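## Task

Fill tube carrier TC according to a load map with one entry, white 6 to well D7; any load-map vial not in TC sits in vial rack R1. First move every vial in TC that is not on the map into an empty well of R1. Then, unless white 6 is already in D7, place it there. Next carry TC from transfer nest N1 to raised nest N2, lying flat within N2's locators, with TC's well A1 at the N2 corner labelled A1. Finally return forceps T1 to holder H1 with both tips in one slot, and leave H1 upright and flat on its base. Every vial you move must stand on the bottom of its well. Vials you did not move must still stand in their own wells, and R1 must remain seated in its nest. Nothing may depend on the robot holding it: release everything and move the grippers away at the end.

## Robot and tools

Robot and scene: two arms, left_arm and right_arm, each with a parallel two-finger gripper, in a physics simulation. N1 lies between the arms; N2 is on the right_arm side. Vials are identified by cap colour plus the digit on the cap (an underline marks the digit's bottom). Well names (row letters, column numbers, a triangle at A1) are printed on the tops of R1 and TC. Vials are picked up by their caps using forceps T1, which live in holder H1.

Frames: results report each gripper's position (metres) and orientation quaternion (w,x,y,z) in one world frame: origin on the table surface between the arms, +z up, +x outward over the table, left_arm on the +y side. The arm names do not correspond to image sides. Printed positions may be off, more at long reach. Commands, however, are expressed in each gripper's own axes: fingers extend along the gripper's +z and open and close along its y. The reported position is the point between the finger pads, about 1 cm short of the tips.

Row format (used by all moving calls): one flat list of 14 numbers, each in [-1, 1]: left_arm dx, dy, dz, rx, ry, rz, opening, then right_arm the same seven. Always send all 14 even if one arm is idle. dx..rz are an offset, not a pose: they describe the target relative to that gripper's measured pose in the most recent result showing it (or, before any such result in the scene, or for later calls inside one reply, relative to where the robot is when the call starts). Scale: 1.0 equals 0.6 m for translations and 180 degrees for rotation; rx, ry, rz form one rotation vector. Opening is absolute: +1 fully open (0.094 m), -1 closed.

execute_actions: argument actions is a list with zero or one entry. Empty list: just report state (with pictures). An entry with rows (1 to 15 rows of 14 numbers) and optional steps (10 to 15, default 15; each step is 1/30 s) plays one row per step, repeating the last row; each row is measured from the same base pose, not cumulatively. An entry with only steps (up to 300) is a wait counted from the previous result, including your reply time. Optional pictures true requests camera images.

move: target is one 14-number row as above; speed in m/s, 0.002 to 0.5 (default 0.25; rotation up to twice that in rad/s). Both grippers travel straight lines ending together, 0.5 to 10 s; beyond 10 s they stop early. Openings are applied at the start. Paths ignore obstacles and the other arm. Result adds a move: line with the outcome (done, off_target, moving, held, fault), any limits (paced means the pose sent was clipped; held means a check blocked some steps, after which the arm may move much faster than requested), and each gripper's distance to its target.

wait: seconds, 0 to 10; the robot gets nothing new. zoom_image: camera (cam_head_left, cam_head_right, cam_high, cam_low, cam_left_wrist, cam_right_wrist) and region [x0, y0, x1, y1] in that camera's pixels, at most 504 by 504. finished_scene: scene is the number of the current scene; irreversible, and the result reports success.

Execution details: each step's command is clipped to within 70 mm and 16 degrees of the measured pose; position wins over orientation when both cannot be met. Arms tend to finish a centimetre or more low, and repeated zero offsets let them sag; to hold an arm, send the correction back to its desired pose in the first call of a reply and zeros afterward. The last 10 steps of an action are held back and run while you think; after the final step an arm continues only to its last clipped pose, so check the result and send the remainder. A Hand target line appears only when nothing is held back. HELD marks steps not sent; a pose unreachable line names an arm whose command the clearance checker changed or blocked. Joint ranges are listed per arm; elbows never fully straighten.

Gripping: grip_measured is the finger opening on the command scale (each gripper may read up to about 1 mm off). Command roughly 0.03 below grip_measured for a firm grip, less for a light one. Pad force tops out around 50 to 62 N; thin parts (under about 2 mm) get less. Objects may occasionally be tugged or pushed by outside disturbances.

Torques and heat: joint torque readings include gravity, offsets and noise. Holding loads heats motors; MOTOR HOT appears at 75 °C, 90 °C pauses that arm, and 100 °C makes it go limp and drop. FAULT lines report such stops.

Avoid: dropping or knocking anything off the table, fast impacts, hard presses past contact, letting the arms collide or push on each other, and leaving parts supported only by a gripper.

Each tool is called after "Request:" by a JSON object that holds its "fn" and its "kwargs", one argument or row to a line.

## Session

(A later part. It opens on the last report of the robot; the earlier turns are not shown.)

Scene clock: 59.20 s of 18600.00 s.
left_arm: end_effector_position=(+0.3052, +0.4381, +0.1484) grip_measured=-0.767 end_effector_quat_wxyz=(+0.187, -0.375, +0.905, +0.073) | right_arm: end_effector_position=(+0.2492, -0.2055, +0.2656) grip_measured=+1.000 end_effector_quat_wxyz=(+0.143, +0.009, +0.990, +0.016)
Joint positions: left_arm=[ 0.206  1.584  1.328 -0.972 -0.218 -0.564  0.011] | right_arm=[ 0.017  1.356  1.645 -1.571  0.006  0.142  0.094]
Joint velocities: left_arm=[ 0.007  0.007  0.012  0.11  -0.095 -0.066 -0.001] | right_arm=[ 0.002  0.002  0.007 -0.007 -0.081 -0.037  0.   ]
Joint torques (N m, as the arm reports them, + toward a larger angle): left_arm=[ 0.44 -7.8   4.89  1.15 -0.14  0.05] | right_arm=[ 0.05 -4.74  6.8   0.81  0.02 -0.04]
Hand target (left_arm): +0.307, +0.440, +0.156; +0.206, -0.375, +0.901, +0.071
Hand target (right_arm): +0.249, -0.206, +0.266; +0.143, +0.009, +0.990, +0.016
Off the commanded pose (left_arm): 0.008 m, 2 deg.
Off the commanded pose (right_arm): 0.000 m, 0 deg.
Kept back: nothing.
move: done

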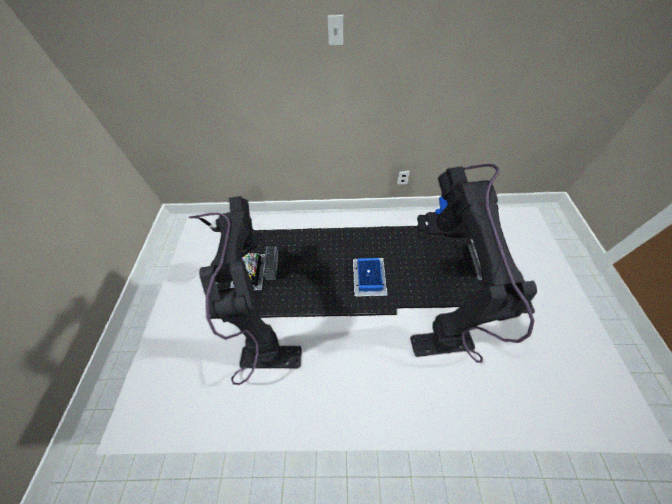

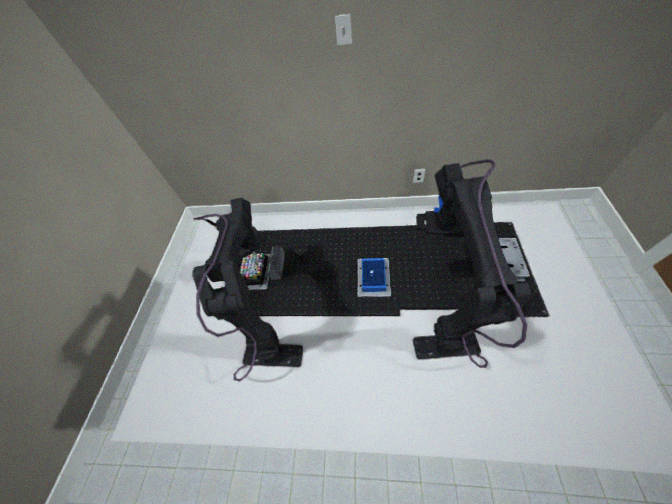

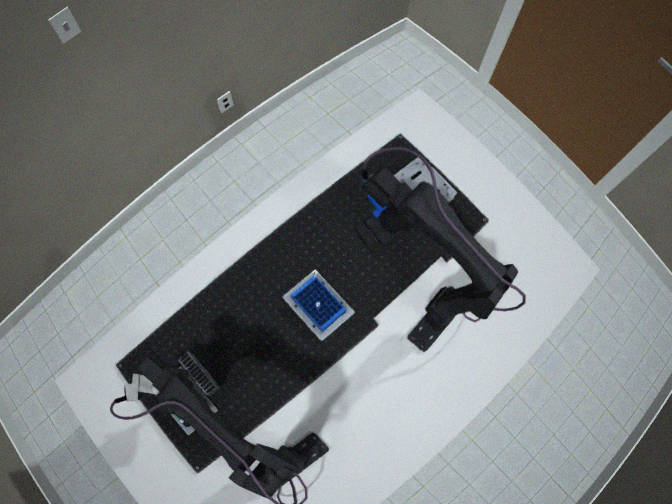

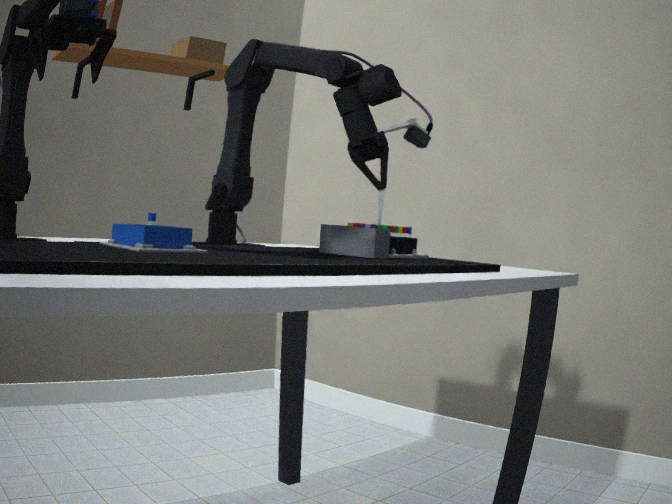

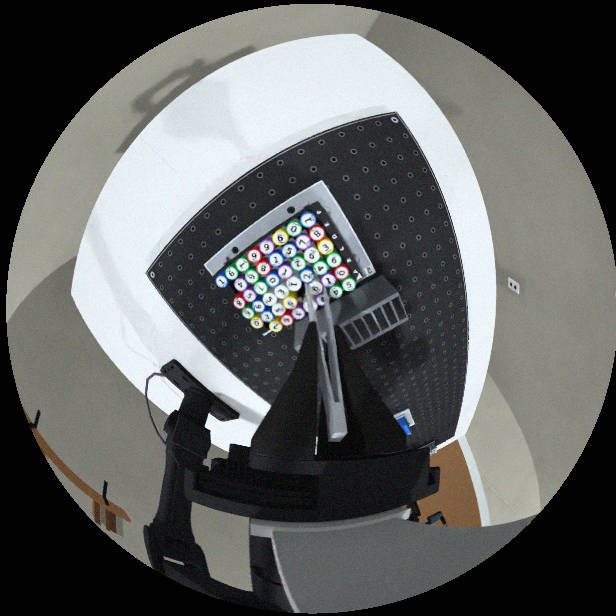

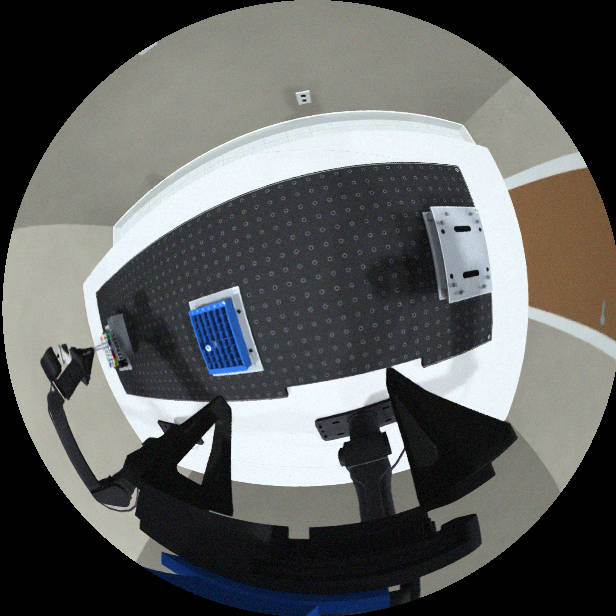

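Request:
{"fn": "move", "kwargs": {
  "target": [-0.0075, 0.001, -0.0105, 0.0058, -0.0107, -0.002, -0.84, 0, 0, 0, 0, 0, 0, 1.0],
  "speed": 0.04
}}

Request:
{"fn": "zoom_image", "kwargs": {
  "camera": "cam_left_wrist",
  "region": [285, 255, 350, 315]
}}

Scene clock: 60.37 s of 18600.00 s.
left_arm: end_effector_position=(+0.3057, +0.4382, +0.1486) grip_measured=-0.832 end_effector_quat_wxyz=(+0.188, -0.375, +0.905, +0.073) | right_arm: end_effector_position=(+0.2492, -0.2055, +0.2656) grip_measured=+1.000 end_effector_quat_wxyz=(+0.143, +0.009, +0.990, +0.016)
Joint positions: left_arm=[ 0.206  1.584  1.328 -0.97  -0.218 -0.564  0.008] | right_arm=[ 0.017  1.356  1.645 -1.571  0.006  0.142  0.094]
Joint velocities: left_arm=[-0.022 -0.017 -0.012  0.022  0.037 -0.007  0.   ] | right_arm=[ 0.002 -0.002 -0.007 -0.081  0.007  0.022  0.   ]
Joint torques (N m, as the arm reports them, + toward a larger angle): left_arm=[ 0.31 -7.98  4.8   1.17 -0.14  0.03] | right_arm=[ 0.11 -4.71  6.82  0.79 -0.01 -0.03]
Hand target (left_arm): +0.306, +0.440, +0.156; +0.205, -0.375, +0.901, +0.071
Hand target (right_arm): +0.249, -0.206, +0.266; +0.143, +0.009, +0.990, +0.016
Off the commanded pose (left_arm): 0.008 m, 2 deg.
Off the commanded pose (right_arm): 0.000 m, 0 deg.
Kept back: nothing.
move: done

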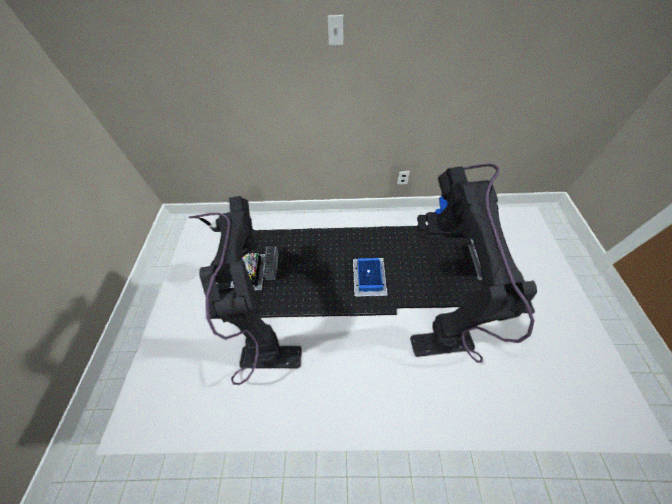

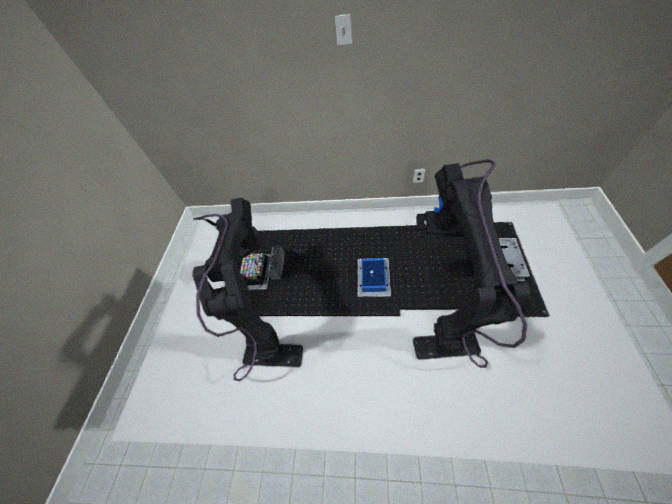

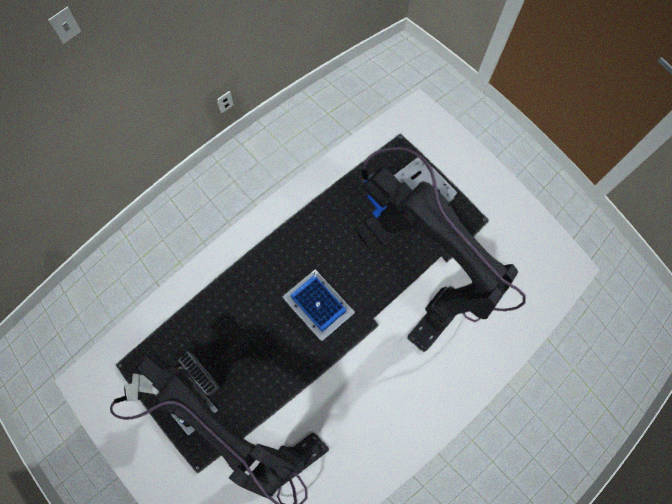

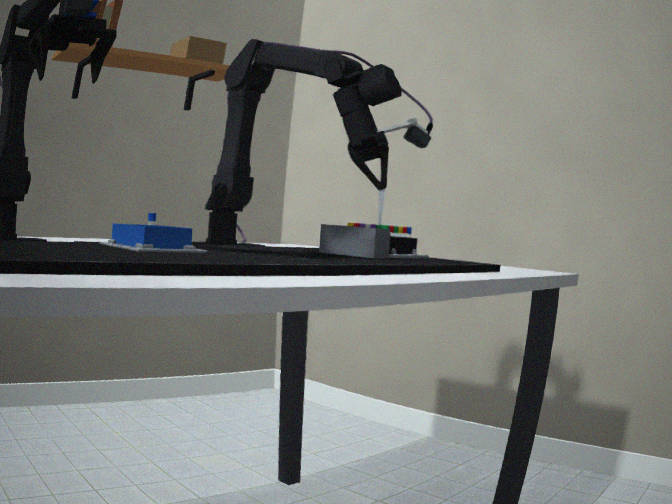

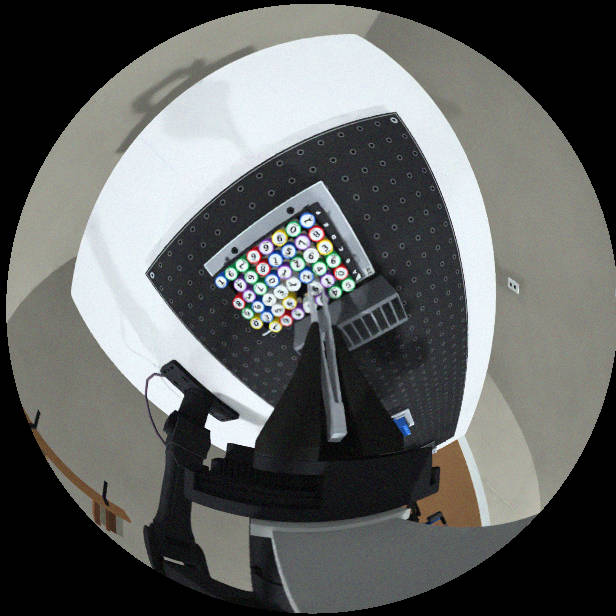

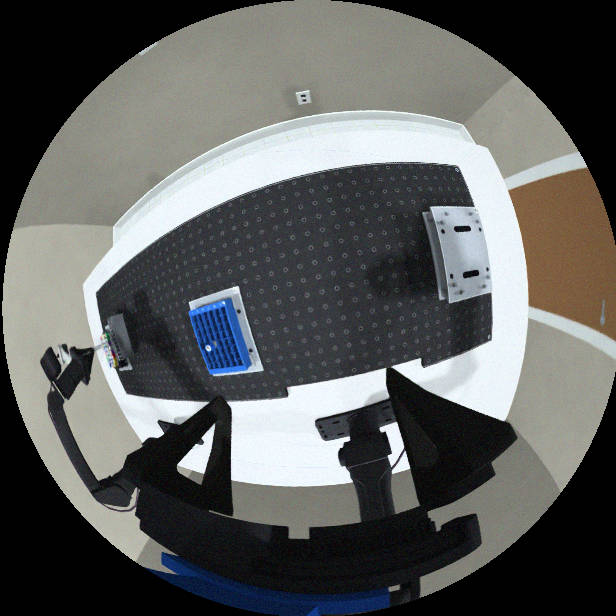

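Region (285, 255, 350, 315) of cam_left_wrist's 616x616 image, scaled by 7.754, with more detail than that image has; it fills the top 465 rows of this view, and the rest is white.

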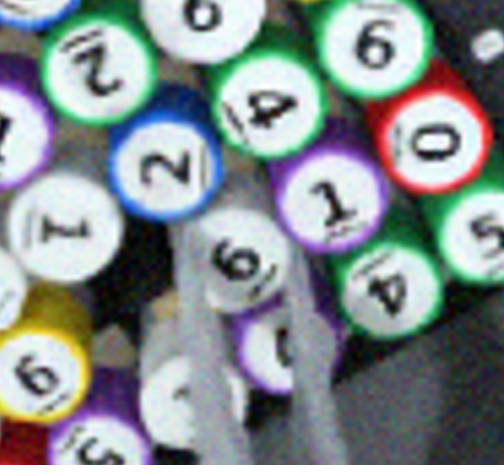

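Request:
{"fn": "move", "kwargs": {
  "target": [-0.056, 0.001, -0.121, 0.0058, -0.0107, -0.002, -0.855, 0, 0, 0, 0, 0, 0, 1.0],
  "speed": 0.035
}}

Request:
{"fn": "zoom_image", "kwargs": {
  "camera": "cam_low",
  "region": [335, 140, 425, 250]
}}

Request:
{"fn": "zoom_image", "kwargs": {
  "camera": "cam_left_wrist",
  "region": [250, 220, 370, 330]
}}

Scene clock: 63.67 s of 18600.00 s.
left_arm: end_effector_position=(+0.3059, +0.4383, +0.2236) grip_measured=-0.845 end_effector_quat_wxyz=(+0.207, -0.375, +0.901, +0.069) | right_arm: end_effector_position=(+0.2492, -0.2055, +0.2656) grip_measured=+1.000 end_effector_quat_wxyz=(+0.143, +0.009, +0.990, +0.016)
Joint positions: left_arm=[ 0.206  1.584  1.614 -1.215 -0.218 -0.561  0.007] | right_arm=[ 0.017  1.356  1.645 -1.571  0.006  0.142  0.094]
Joint velocities: left_arm=[-0.007 -0.002 -0.012 -0.037  0.007  0.022 -0.   ] | right_arm=[ 0.002 -0.017 -0.007  0.007 -0.022 -0.022  0.   ]
Joint torques (N m, as the arm reports them, + toward a larger angle): left_arm=[ 0.86 -4.96  7.94  0.89 -0.11  0.11] | right_arm=[ 0.06 -4.69  6.74  0.79 -0.01 -0.01]
Hand target (left_arm): +0.306, +0.442, +0.228; +0.207, -0.375, +0.901, +0.071
Hand target (right_arm): +0.249, -0.206, +0.266; +0.143, +0.009, +0.990, +0.016
Off the commanded pose (left_arm): 0.006 m, 0 deg.
Off the commanded pose (right_arm): 0.000 m, 0 deg.
Kept back: nothing.
move: done

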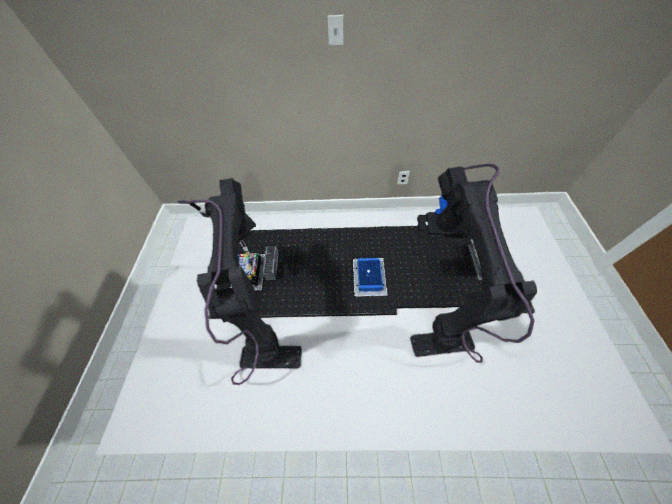

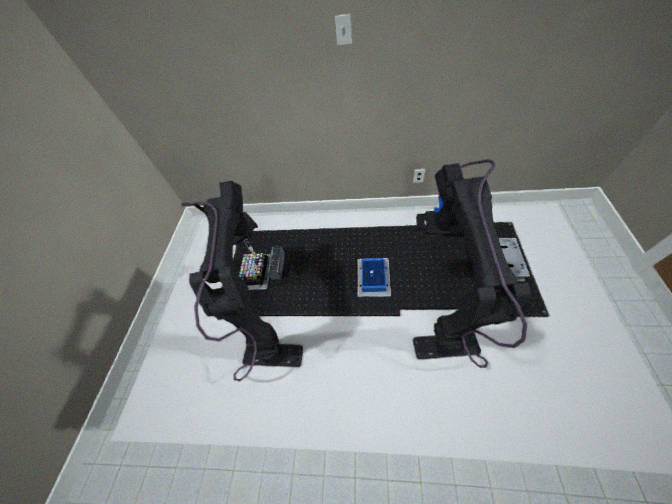

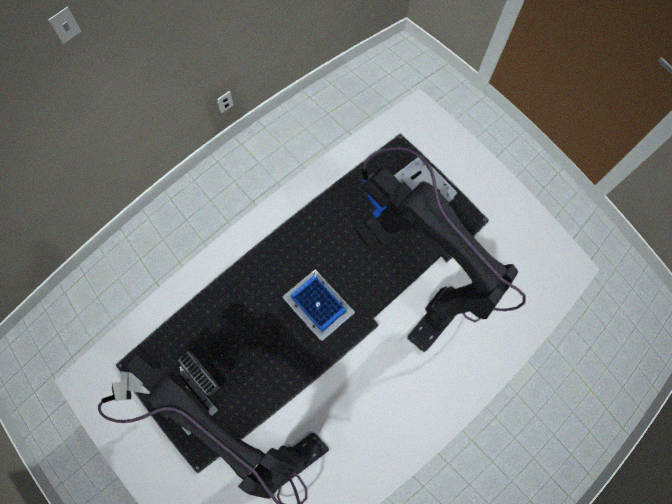

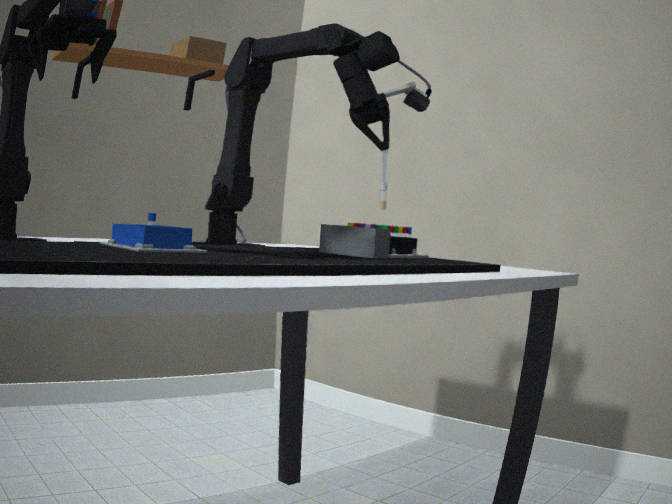

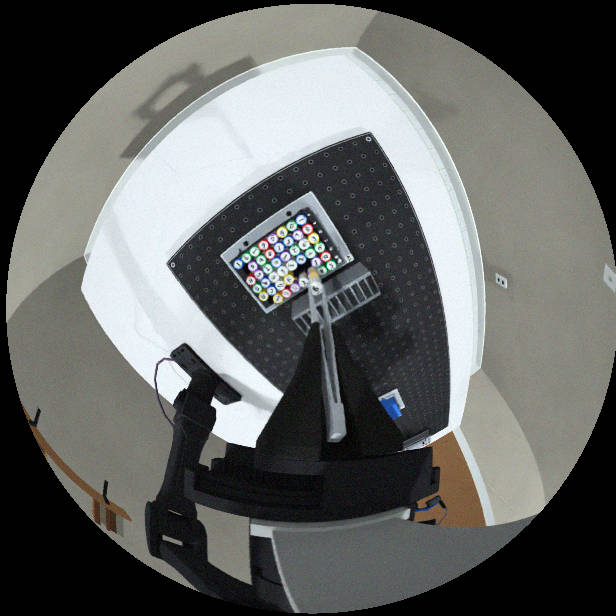

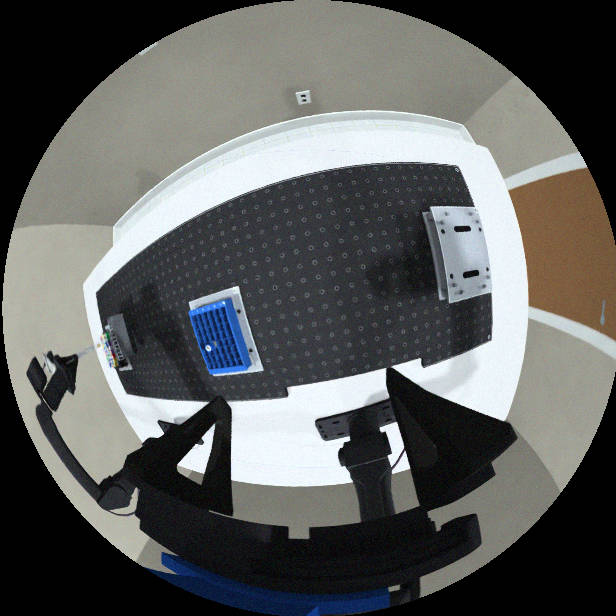

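Region (335, 140, 425, 250) of cam_low's 672x504 image, scaled by 4.582, with more detail than that image has; it fills the left 412 columns of this view, and the rest is white.

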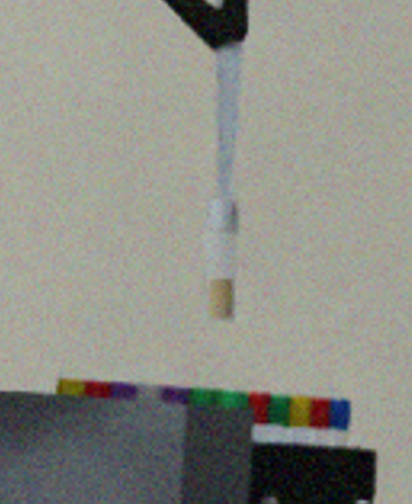

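Region (250, 220, 370, 330) of cam_left_wrist's 616x616 image, scaled by 4.200, with more detail than that image has; it fills the top 462 rows of this view, and the rest is white.

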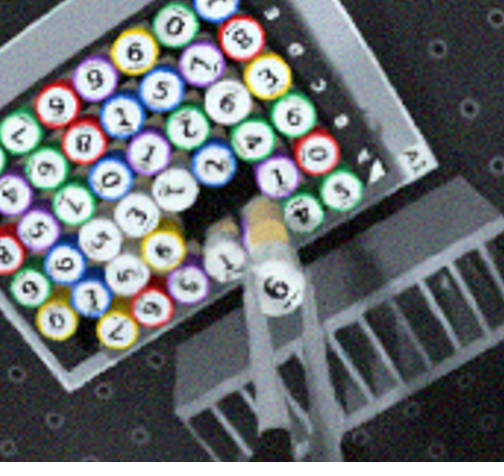

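Request:
{"fn": "move", "kwargs": {
  "target": [0.5215, -0.3578, -0.2292, 0.0979, 0.0096, 0.2295, -0.855, 0.2175, 0.0483, 0.2087, 0, 0.091, 0, 1.0],
  "speed": 0.15
}}

Scene clock: 69.90 s of 18600.00 s.
left_arm: end_effector_position=(+0.2177, +0.0421, +0.2198) grip_measured=-0.845 end_effector_quat_wxyz=(+0.204, +0.005, +0.979, -0.014) | right_arm: end_effector_position=(+0.1640, -0.1735, +0.1087) grip_measured=+1.000 end_effector_quat_wxyz=(-0.008, +0.008, +1.000, +0.008)
Joint positions: left_arm=[-0.976  1.813  1.88  -1.381 -0.325 -0.947  0.007] | right_arm=[ 0.233  1.21   0.936 -1.305 -0.021  0.356  0.094]
Joint velocities: left_arm=[-0.002 -0.012  0.012 -0.007 -0.051  0.007 -0.001] | right_arm=[ 0.007  0.002  0.002 -0.051  0.066 -0.007  0.   ]
Joint torques (N m, as the arm reports them, + toward a larger angle): left_arm=[-0.22 -7.05  7.75  0.62 -0.51 -0.1 ] | right_arm=[ 1.11 -5.87  6.17  0.38 -0.06  0.03]
Hand target (left_arm): +0.220, +0.044, +0.228; +0.214, +0.000, +0.977, -0.010
Hand target (right_arm): +0.162, -0.171, +0.109; +0.001, +0.005, +1.000, +0.015
Off the commanded pose (left_arm): 0.005 m, 1 deg.
Off the commanded pose (right_arm): 0.006 m, 1 deg.
Kept back: nothing.
After step 90, 0.07 s passed at rest.
move: done

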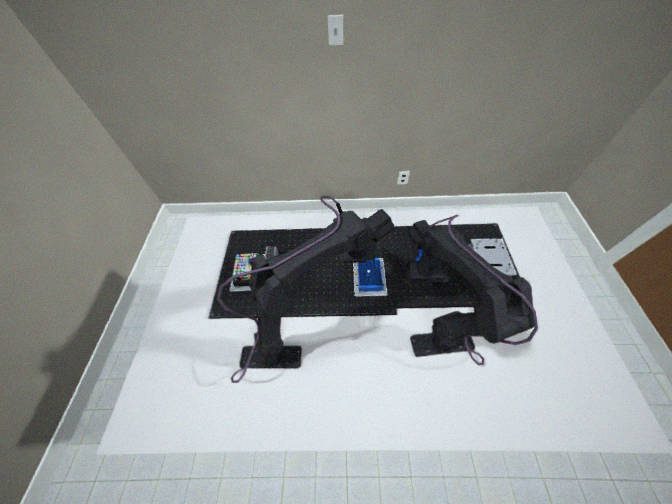

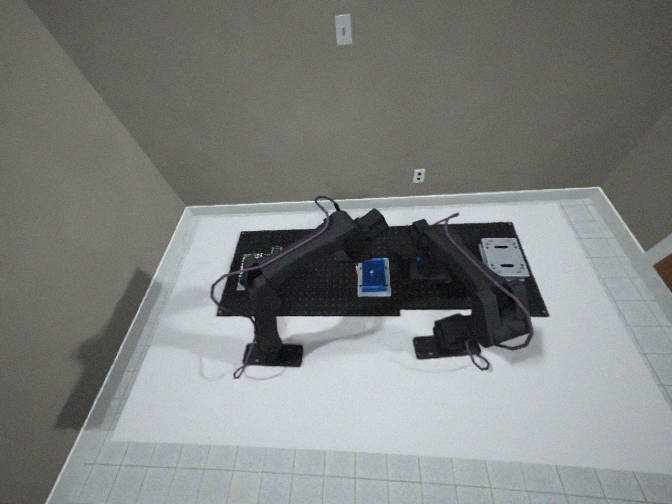

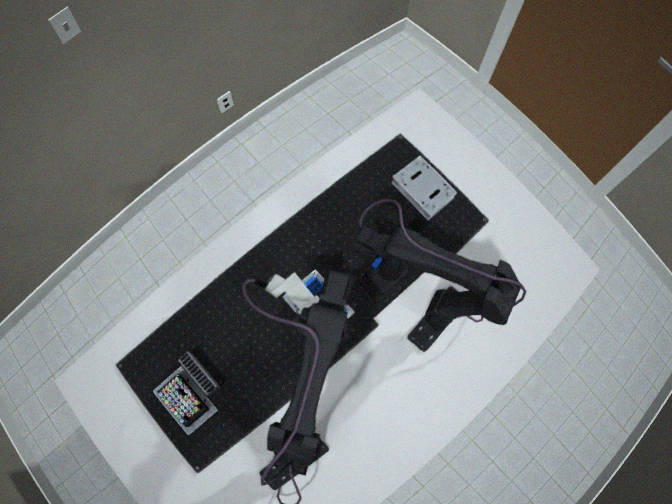

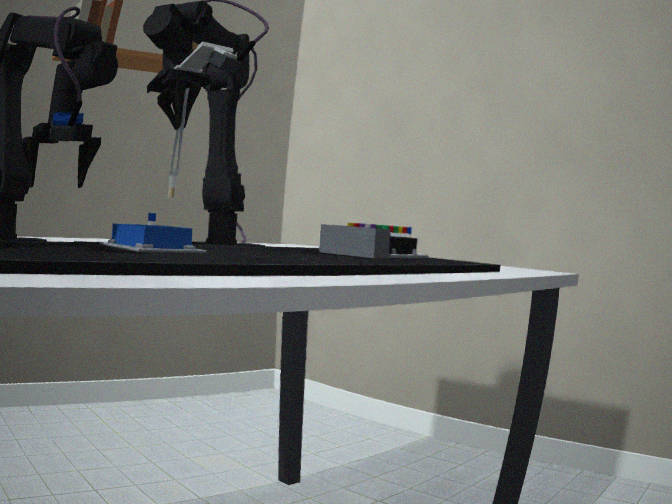

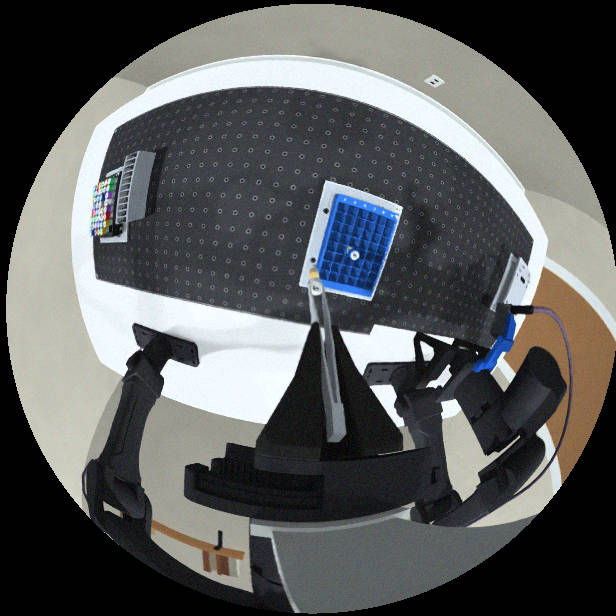

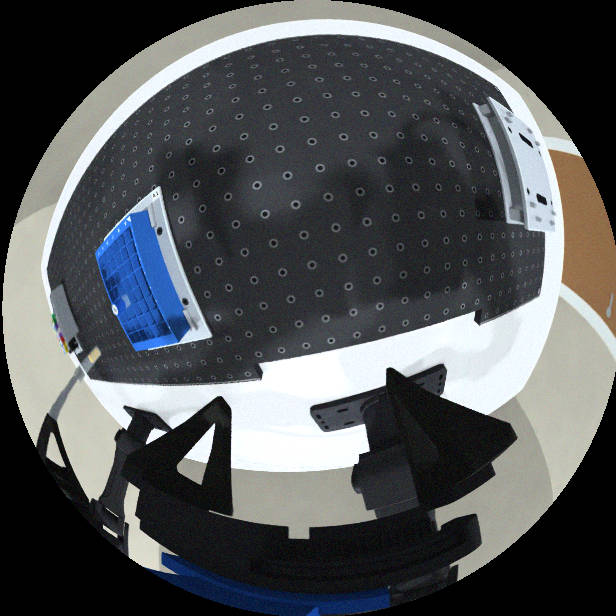

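Request:
{"fn": "zoom_image", "kwargs": {
  "camera": "cam_left_wrist",
  "region": [290, 175, 410, 305]
}}

Region (290, 175, 410, 305) of cam_left_wrist's 616x616 image, scaled by 3.877, with more detail than that image has; it fills the left 465 columns of this view, and the rest is white.

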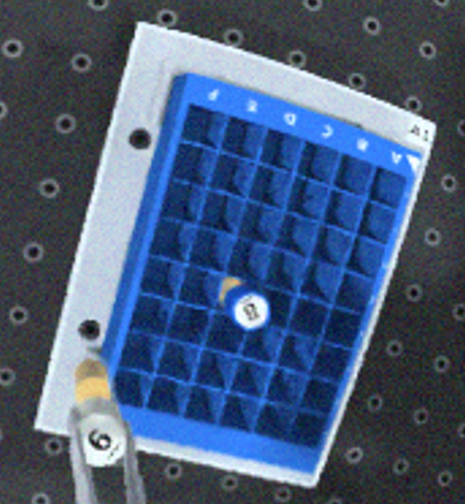

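Request:
{"fn": "move", "kwargs": {
  "target": [0.011, -0.0808, 0.0337, -0.008, -0.003, 0.003, -0.855, 0.0, -0.15, -0.005, 0, 0, 0, 1.0],
  "speed": 0.08
}}

Request:
{"fn": "zoom_image", "kwargs": {
  "camera": "cam_left_wrist",
  "region": [260, 200, 380, 310]
}}

Request:
{"fn": "zoom_image", "kwargs": {
  "camera": "cam_low",
  "region": [100, 140, 220, 260]
}}

Scene clock: 73.93 s of 18600.00 s.
left_arm: end_effector_position=(+0.2179, -0.0076, +0.1926) grip_measured=-0.845 end_effector_quat_wxyz=(+0.197, +0.009, +0.980, -0.004) | right_arm: end_effector_position=(+0.1674, -0.2587, +0.1091) grip_measured=+1.000 end_effector_quat_wxyz=(-0.008, +0.006, +1.000, +0.012)
Joint positions: left_arm=[-1.044  2.003  2.033 -1.391 -0.338 -1.012  0.007] | right_arm=[-0.266  1.192  0.926 -1.325 -0.022 -0.145  0.094]
Joint velocities: left_arm=[ 0.007 -0.037  0.012 -0.051 -0.022  0.007 -0.001] | right_arm=[-0.002 -0.007 -0.007 -0.051  0.022 -0.11   0.   ]
Joint torques (N m, as the arm reports them, + toward a larger angle): left_arm=[-0.54 -8.44  7.72  0.53 -0.53 -0.09] | right_arm=[-0.96 -4.8   6.4   0.2   0.   -0.09]
Hand target (left_arm): +0.219, -0.007, +0.200; +0.208, +0.007, +0.978, -0.002
Hand target (right_arm): +0.162, -0.260, +0.109; -0.010, +0.008, +1.000, +0.012
Off the commanded pose (left_arm): 0.007 m, 1 deg.
Off the commanded pose (right_arm): 0.007 m, 0 deg.
Kept back: nothing.
move: done

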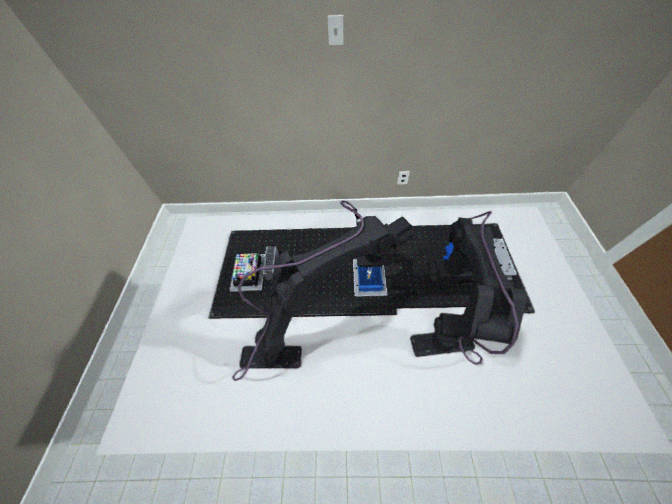

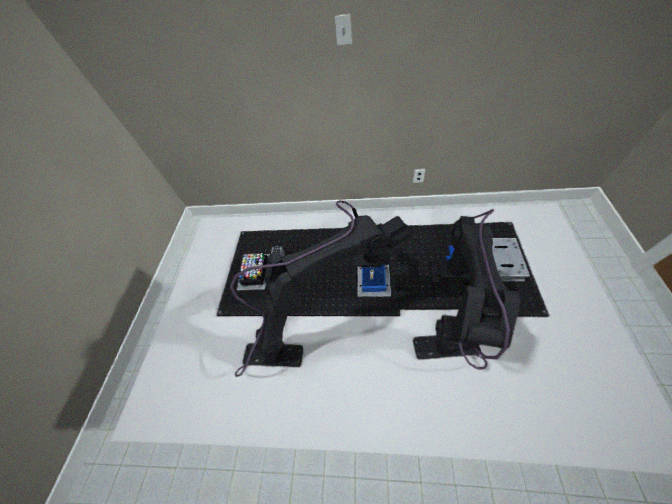

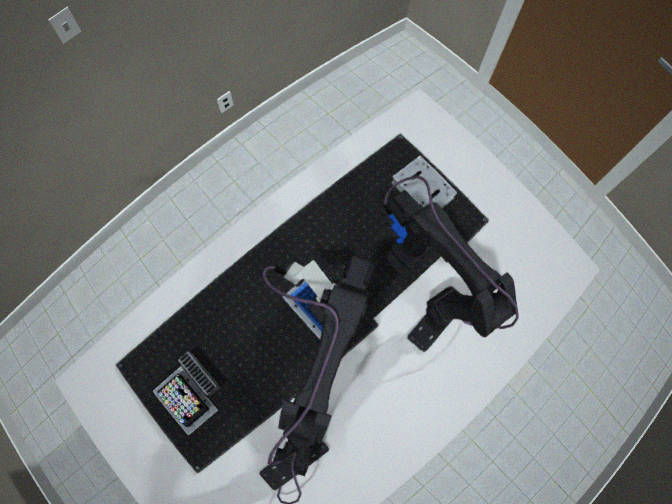

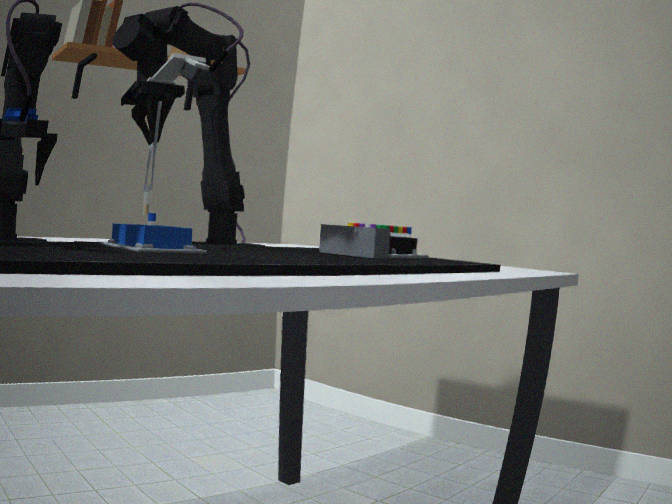

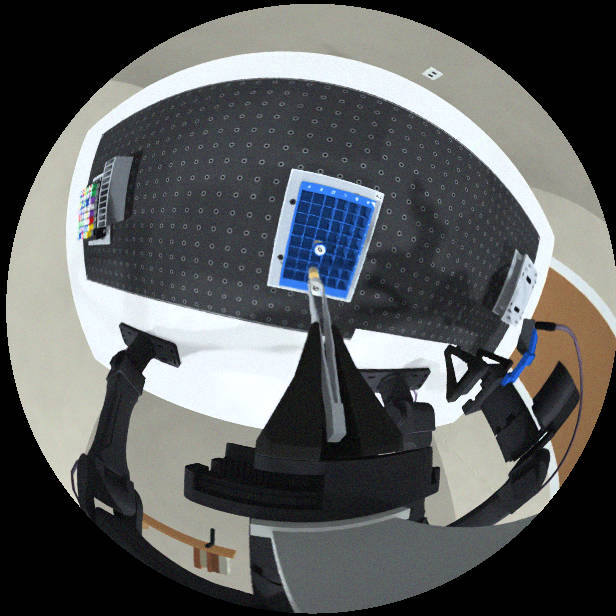

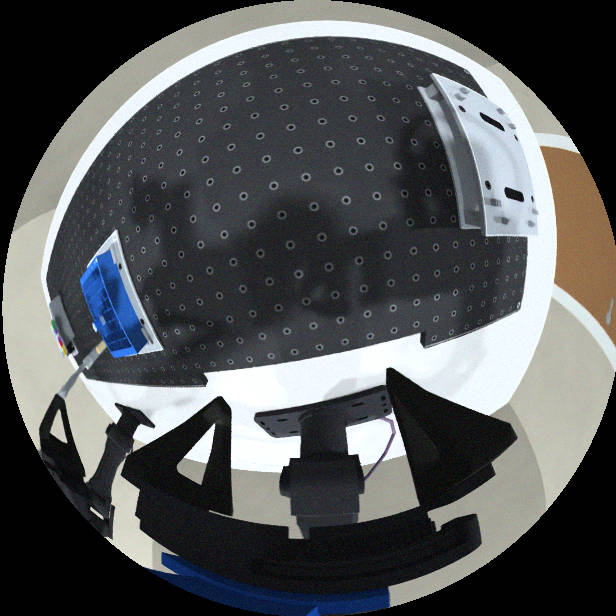

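Region (260, 200, 380, 310) of cam_left_wrist's 616x616 image, scaled by 4.200, with more detail than that image has; it fills the top 462 rows of this view, and the rest is white.

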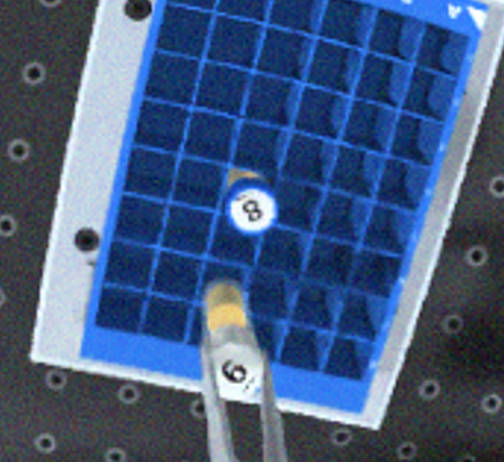

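Region (100, 140, 220, 260) of cam_low's 672x504 image, scaled by 4.200, with more detail than that image has.

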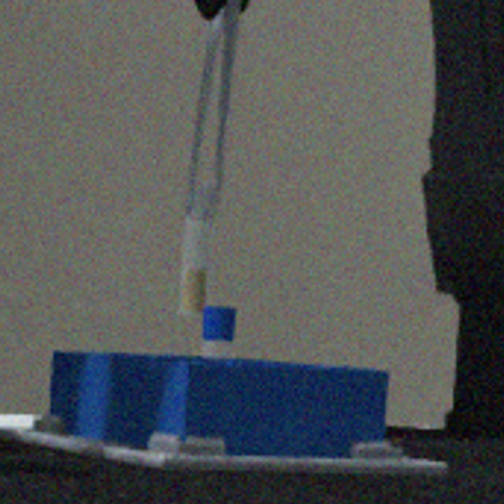

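Request:
{"fn": "execute_actions", "kwargs": {
  "actions": []
}}

Scene clock: 75.37 s of 18600.00 s.
left_arm: end_effector_position=(+0.2178, -0.0075, +0.1926) grip_measured=-0.845 end_effector_quat_wxyz=(+0.196, +0.009, +0.980, -0.004) | right_arm: end_effector_position=(+0.1674, -0.2587, +0.1091) grip_measured=+1.000 end_effector_quat_wxyz=(-0.008, +0.005, +1.000, +0.012)
Joint positions: left_arm=[-1.044  2.003  2.033 -1.391 -0.338 -1.012  0.007] | right_arm=[-0.266  1.192  0.926 -1.325 -0.022 -0.148  0.094]
Joint velocities: left_arm=[-0.012  0.012  0.002  0.051  0.007 -0.022 -0.   ] | right_arm=[ 0.002  0.007 -0.007  0.022  0.037 -0.139  0.   ]
Joint torques (N m, as the arm reports them, + toward a larger angle): left_arm=[-0.47 -8.46  7.72  0.54 -0.53 -0.1 ] | right_arm=[-0.98 -4.78  6.46  0.19  0.   -0.09]
Hand target (left_arm): +0.219, -0.007, +0.200; +0.208, +0.007, +0.978, -0.002
Hand target (right_arm): +0.162, -0.260, +0.109; -0.010, +0.007, +1.000, +0.012
Off the commanded pose (left_arm): 0.007 m, 1 deg.
Off the commanded pose (right_arm): 0.007 m, 1 deg.
Kept back: nothing.
Steps of this call (steps 1 to 43: nothing new was sent). Readings (end_effector_position):
1: left_arm (+0.2179, -0.0076, +0.1926) | right_arm (+0.1674, -0.2587, +0.1091)
2: left_arm (+0.2179, -0.0076, +0.1926) | right_arm (+0.1674, -0.2587, +0.1091)
4: left_arm (+0.2179, -0.0076, +0.1926) | right_arm (+0.1674, -0.2587, +0.1091)
8: left_arm (+0.2178, -0.0075, +0.1926) | right_arm (+0.1674, -0.2587, +0.1091)
43: the state above

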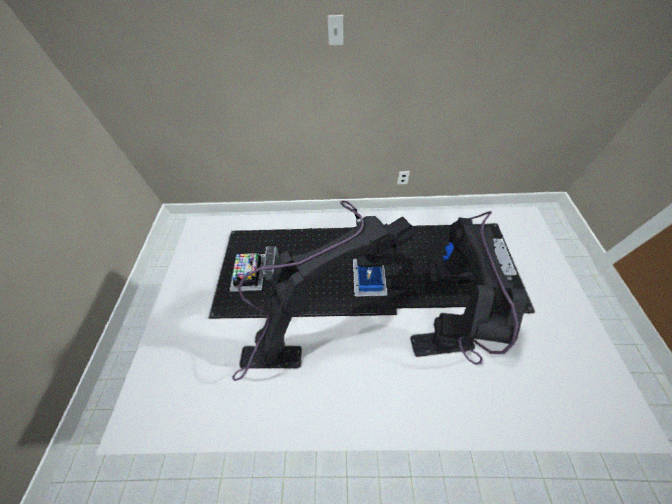

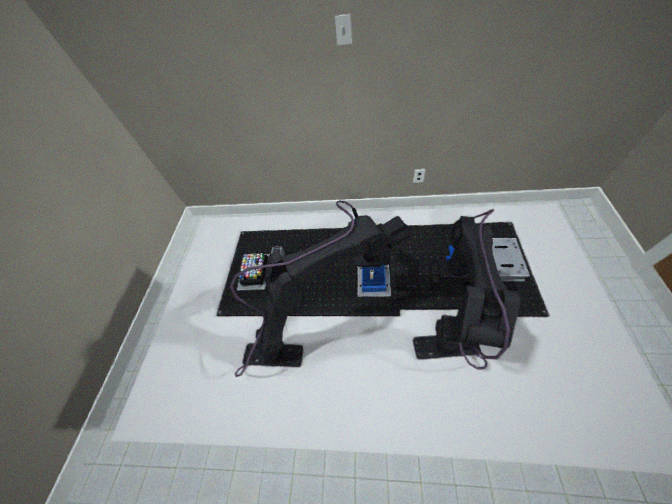

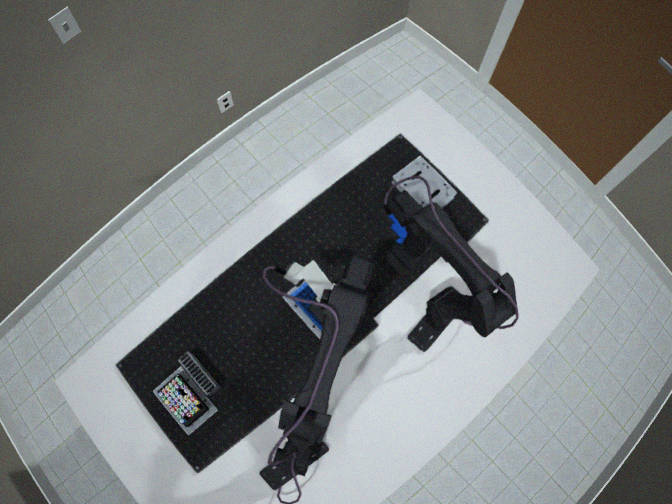

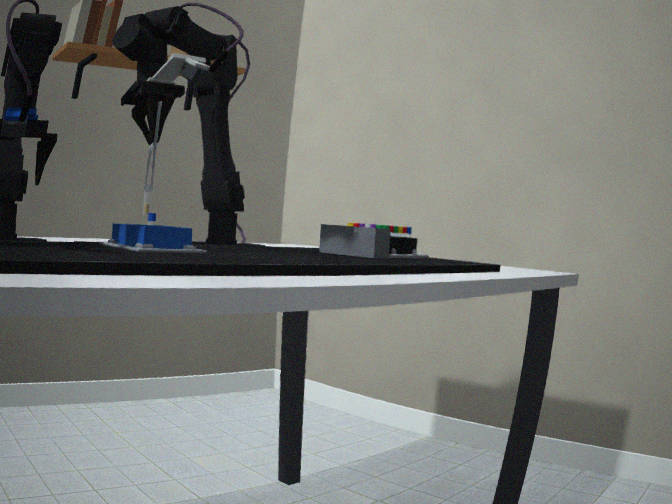

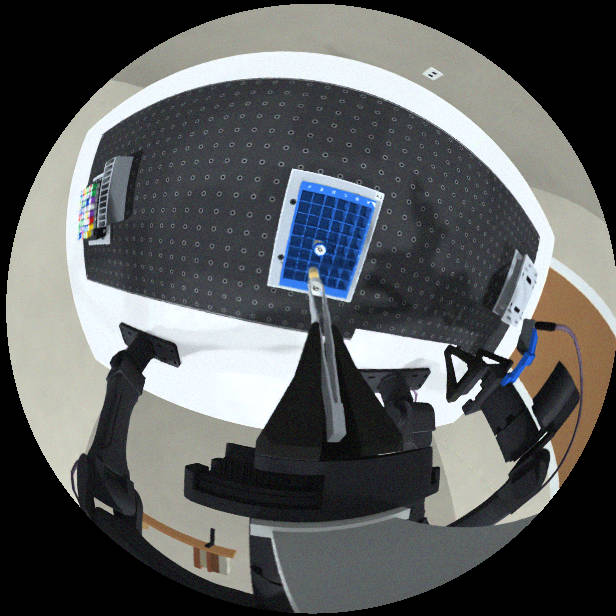

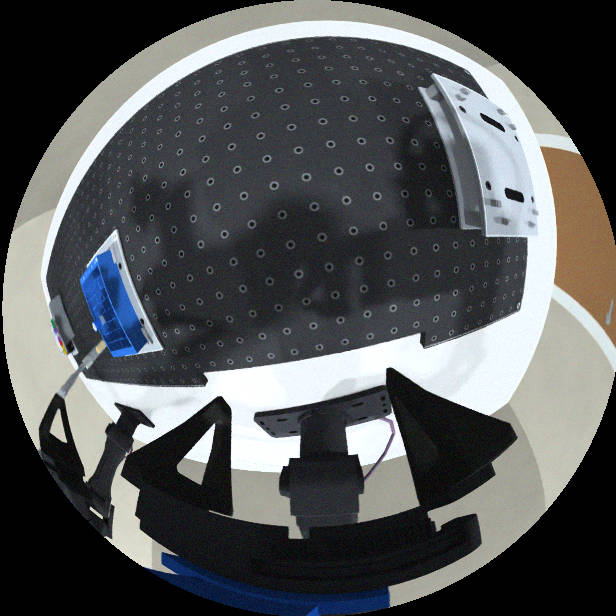

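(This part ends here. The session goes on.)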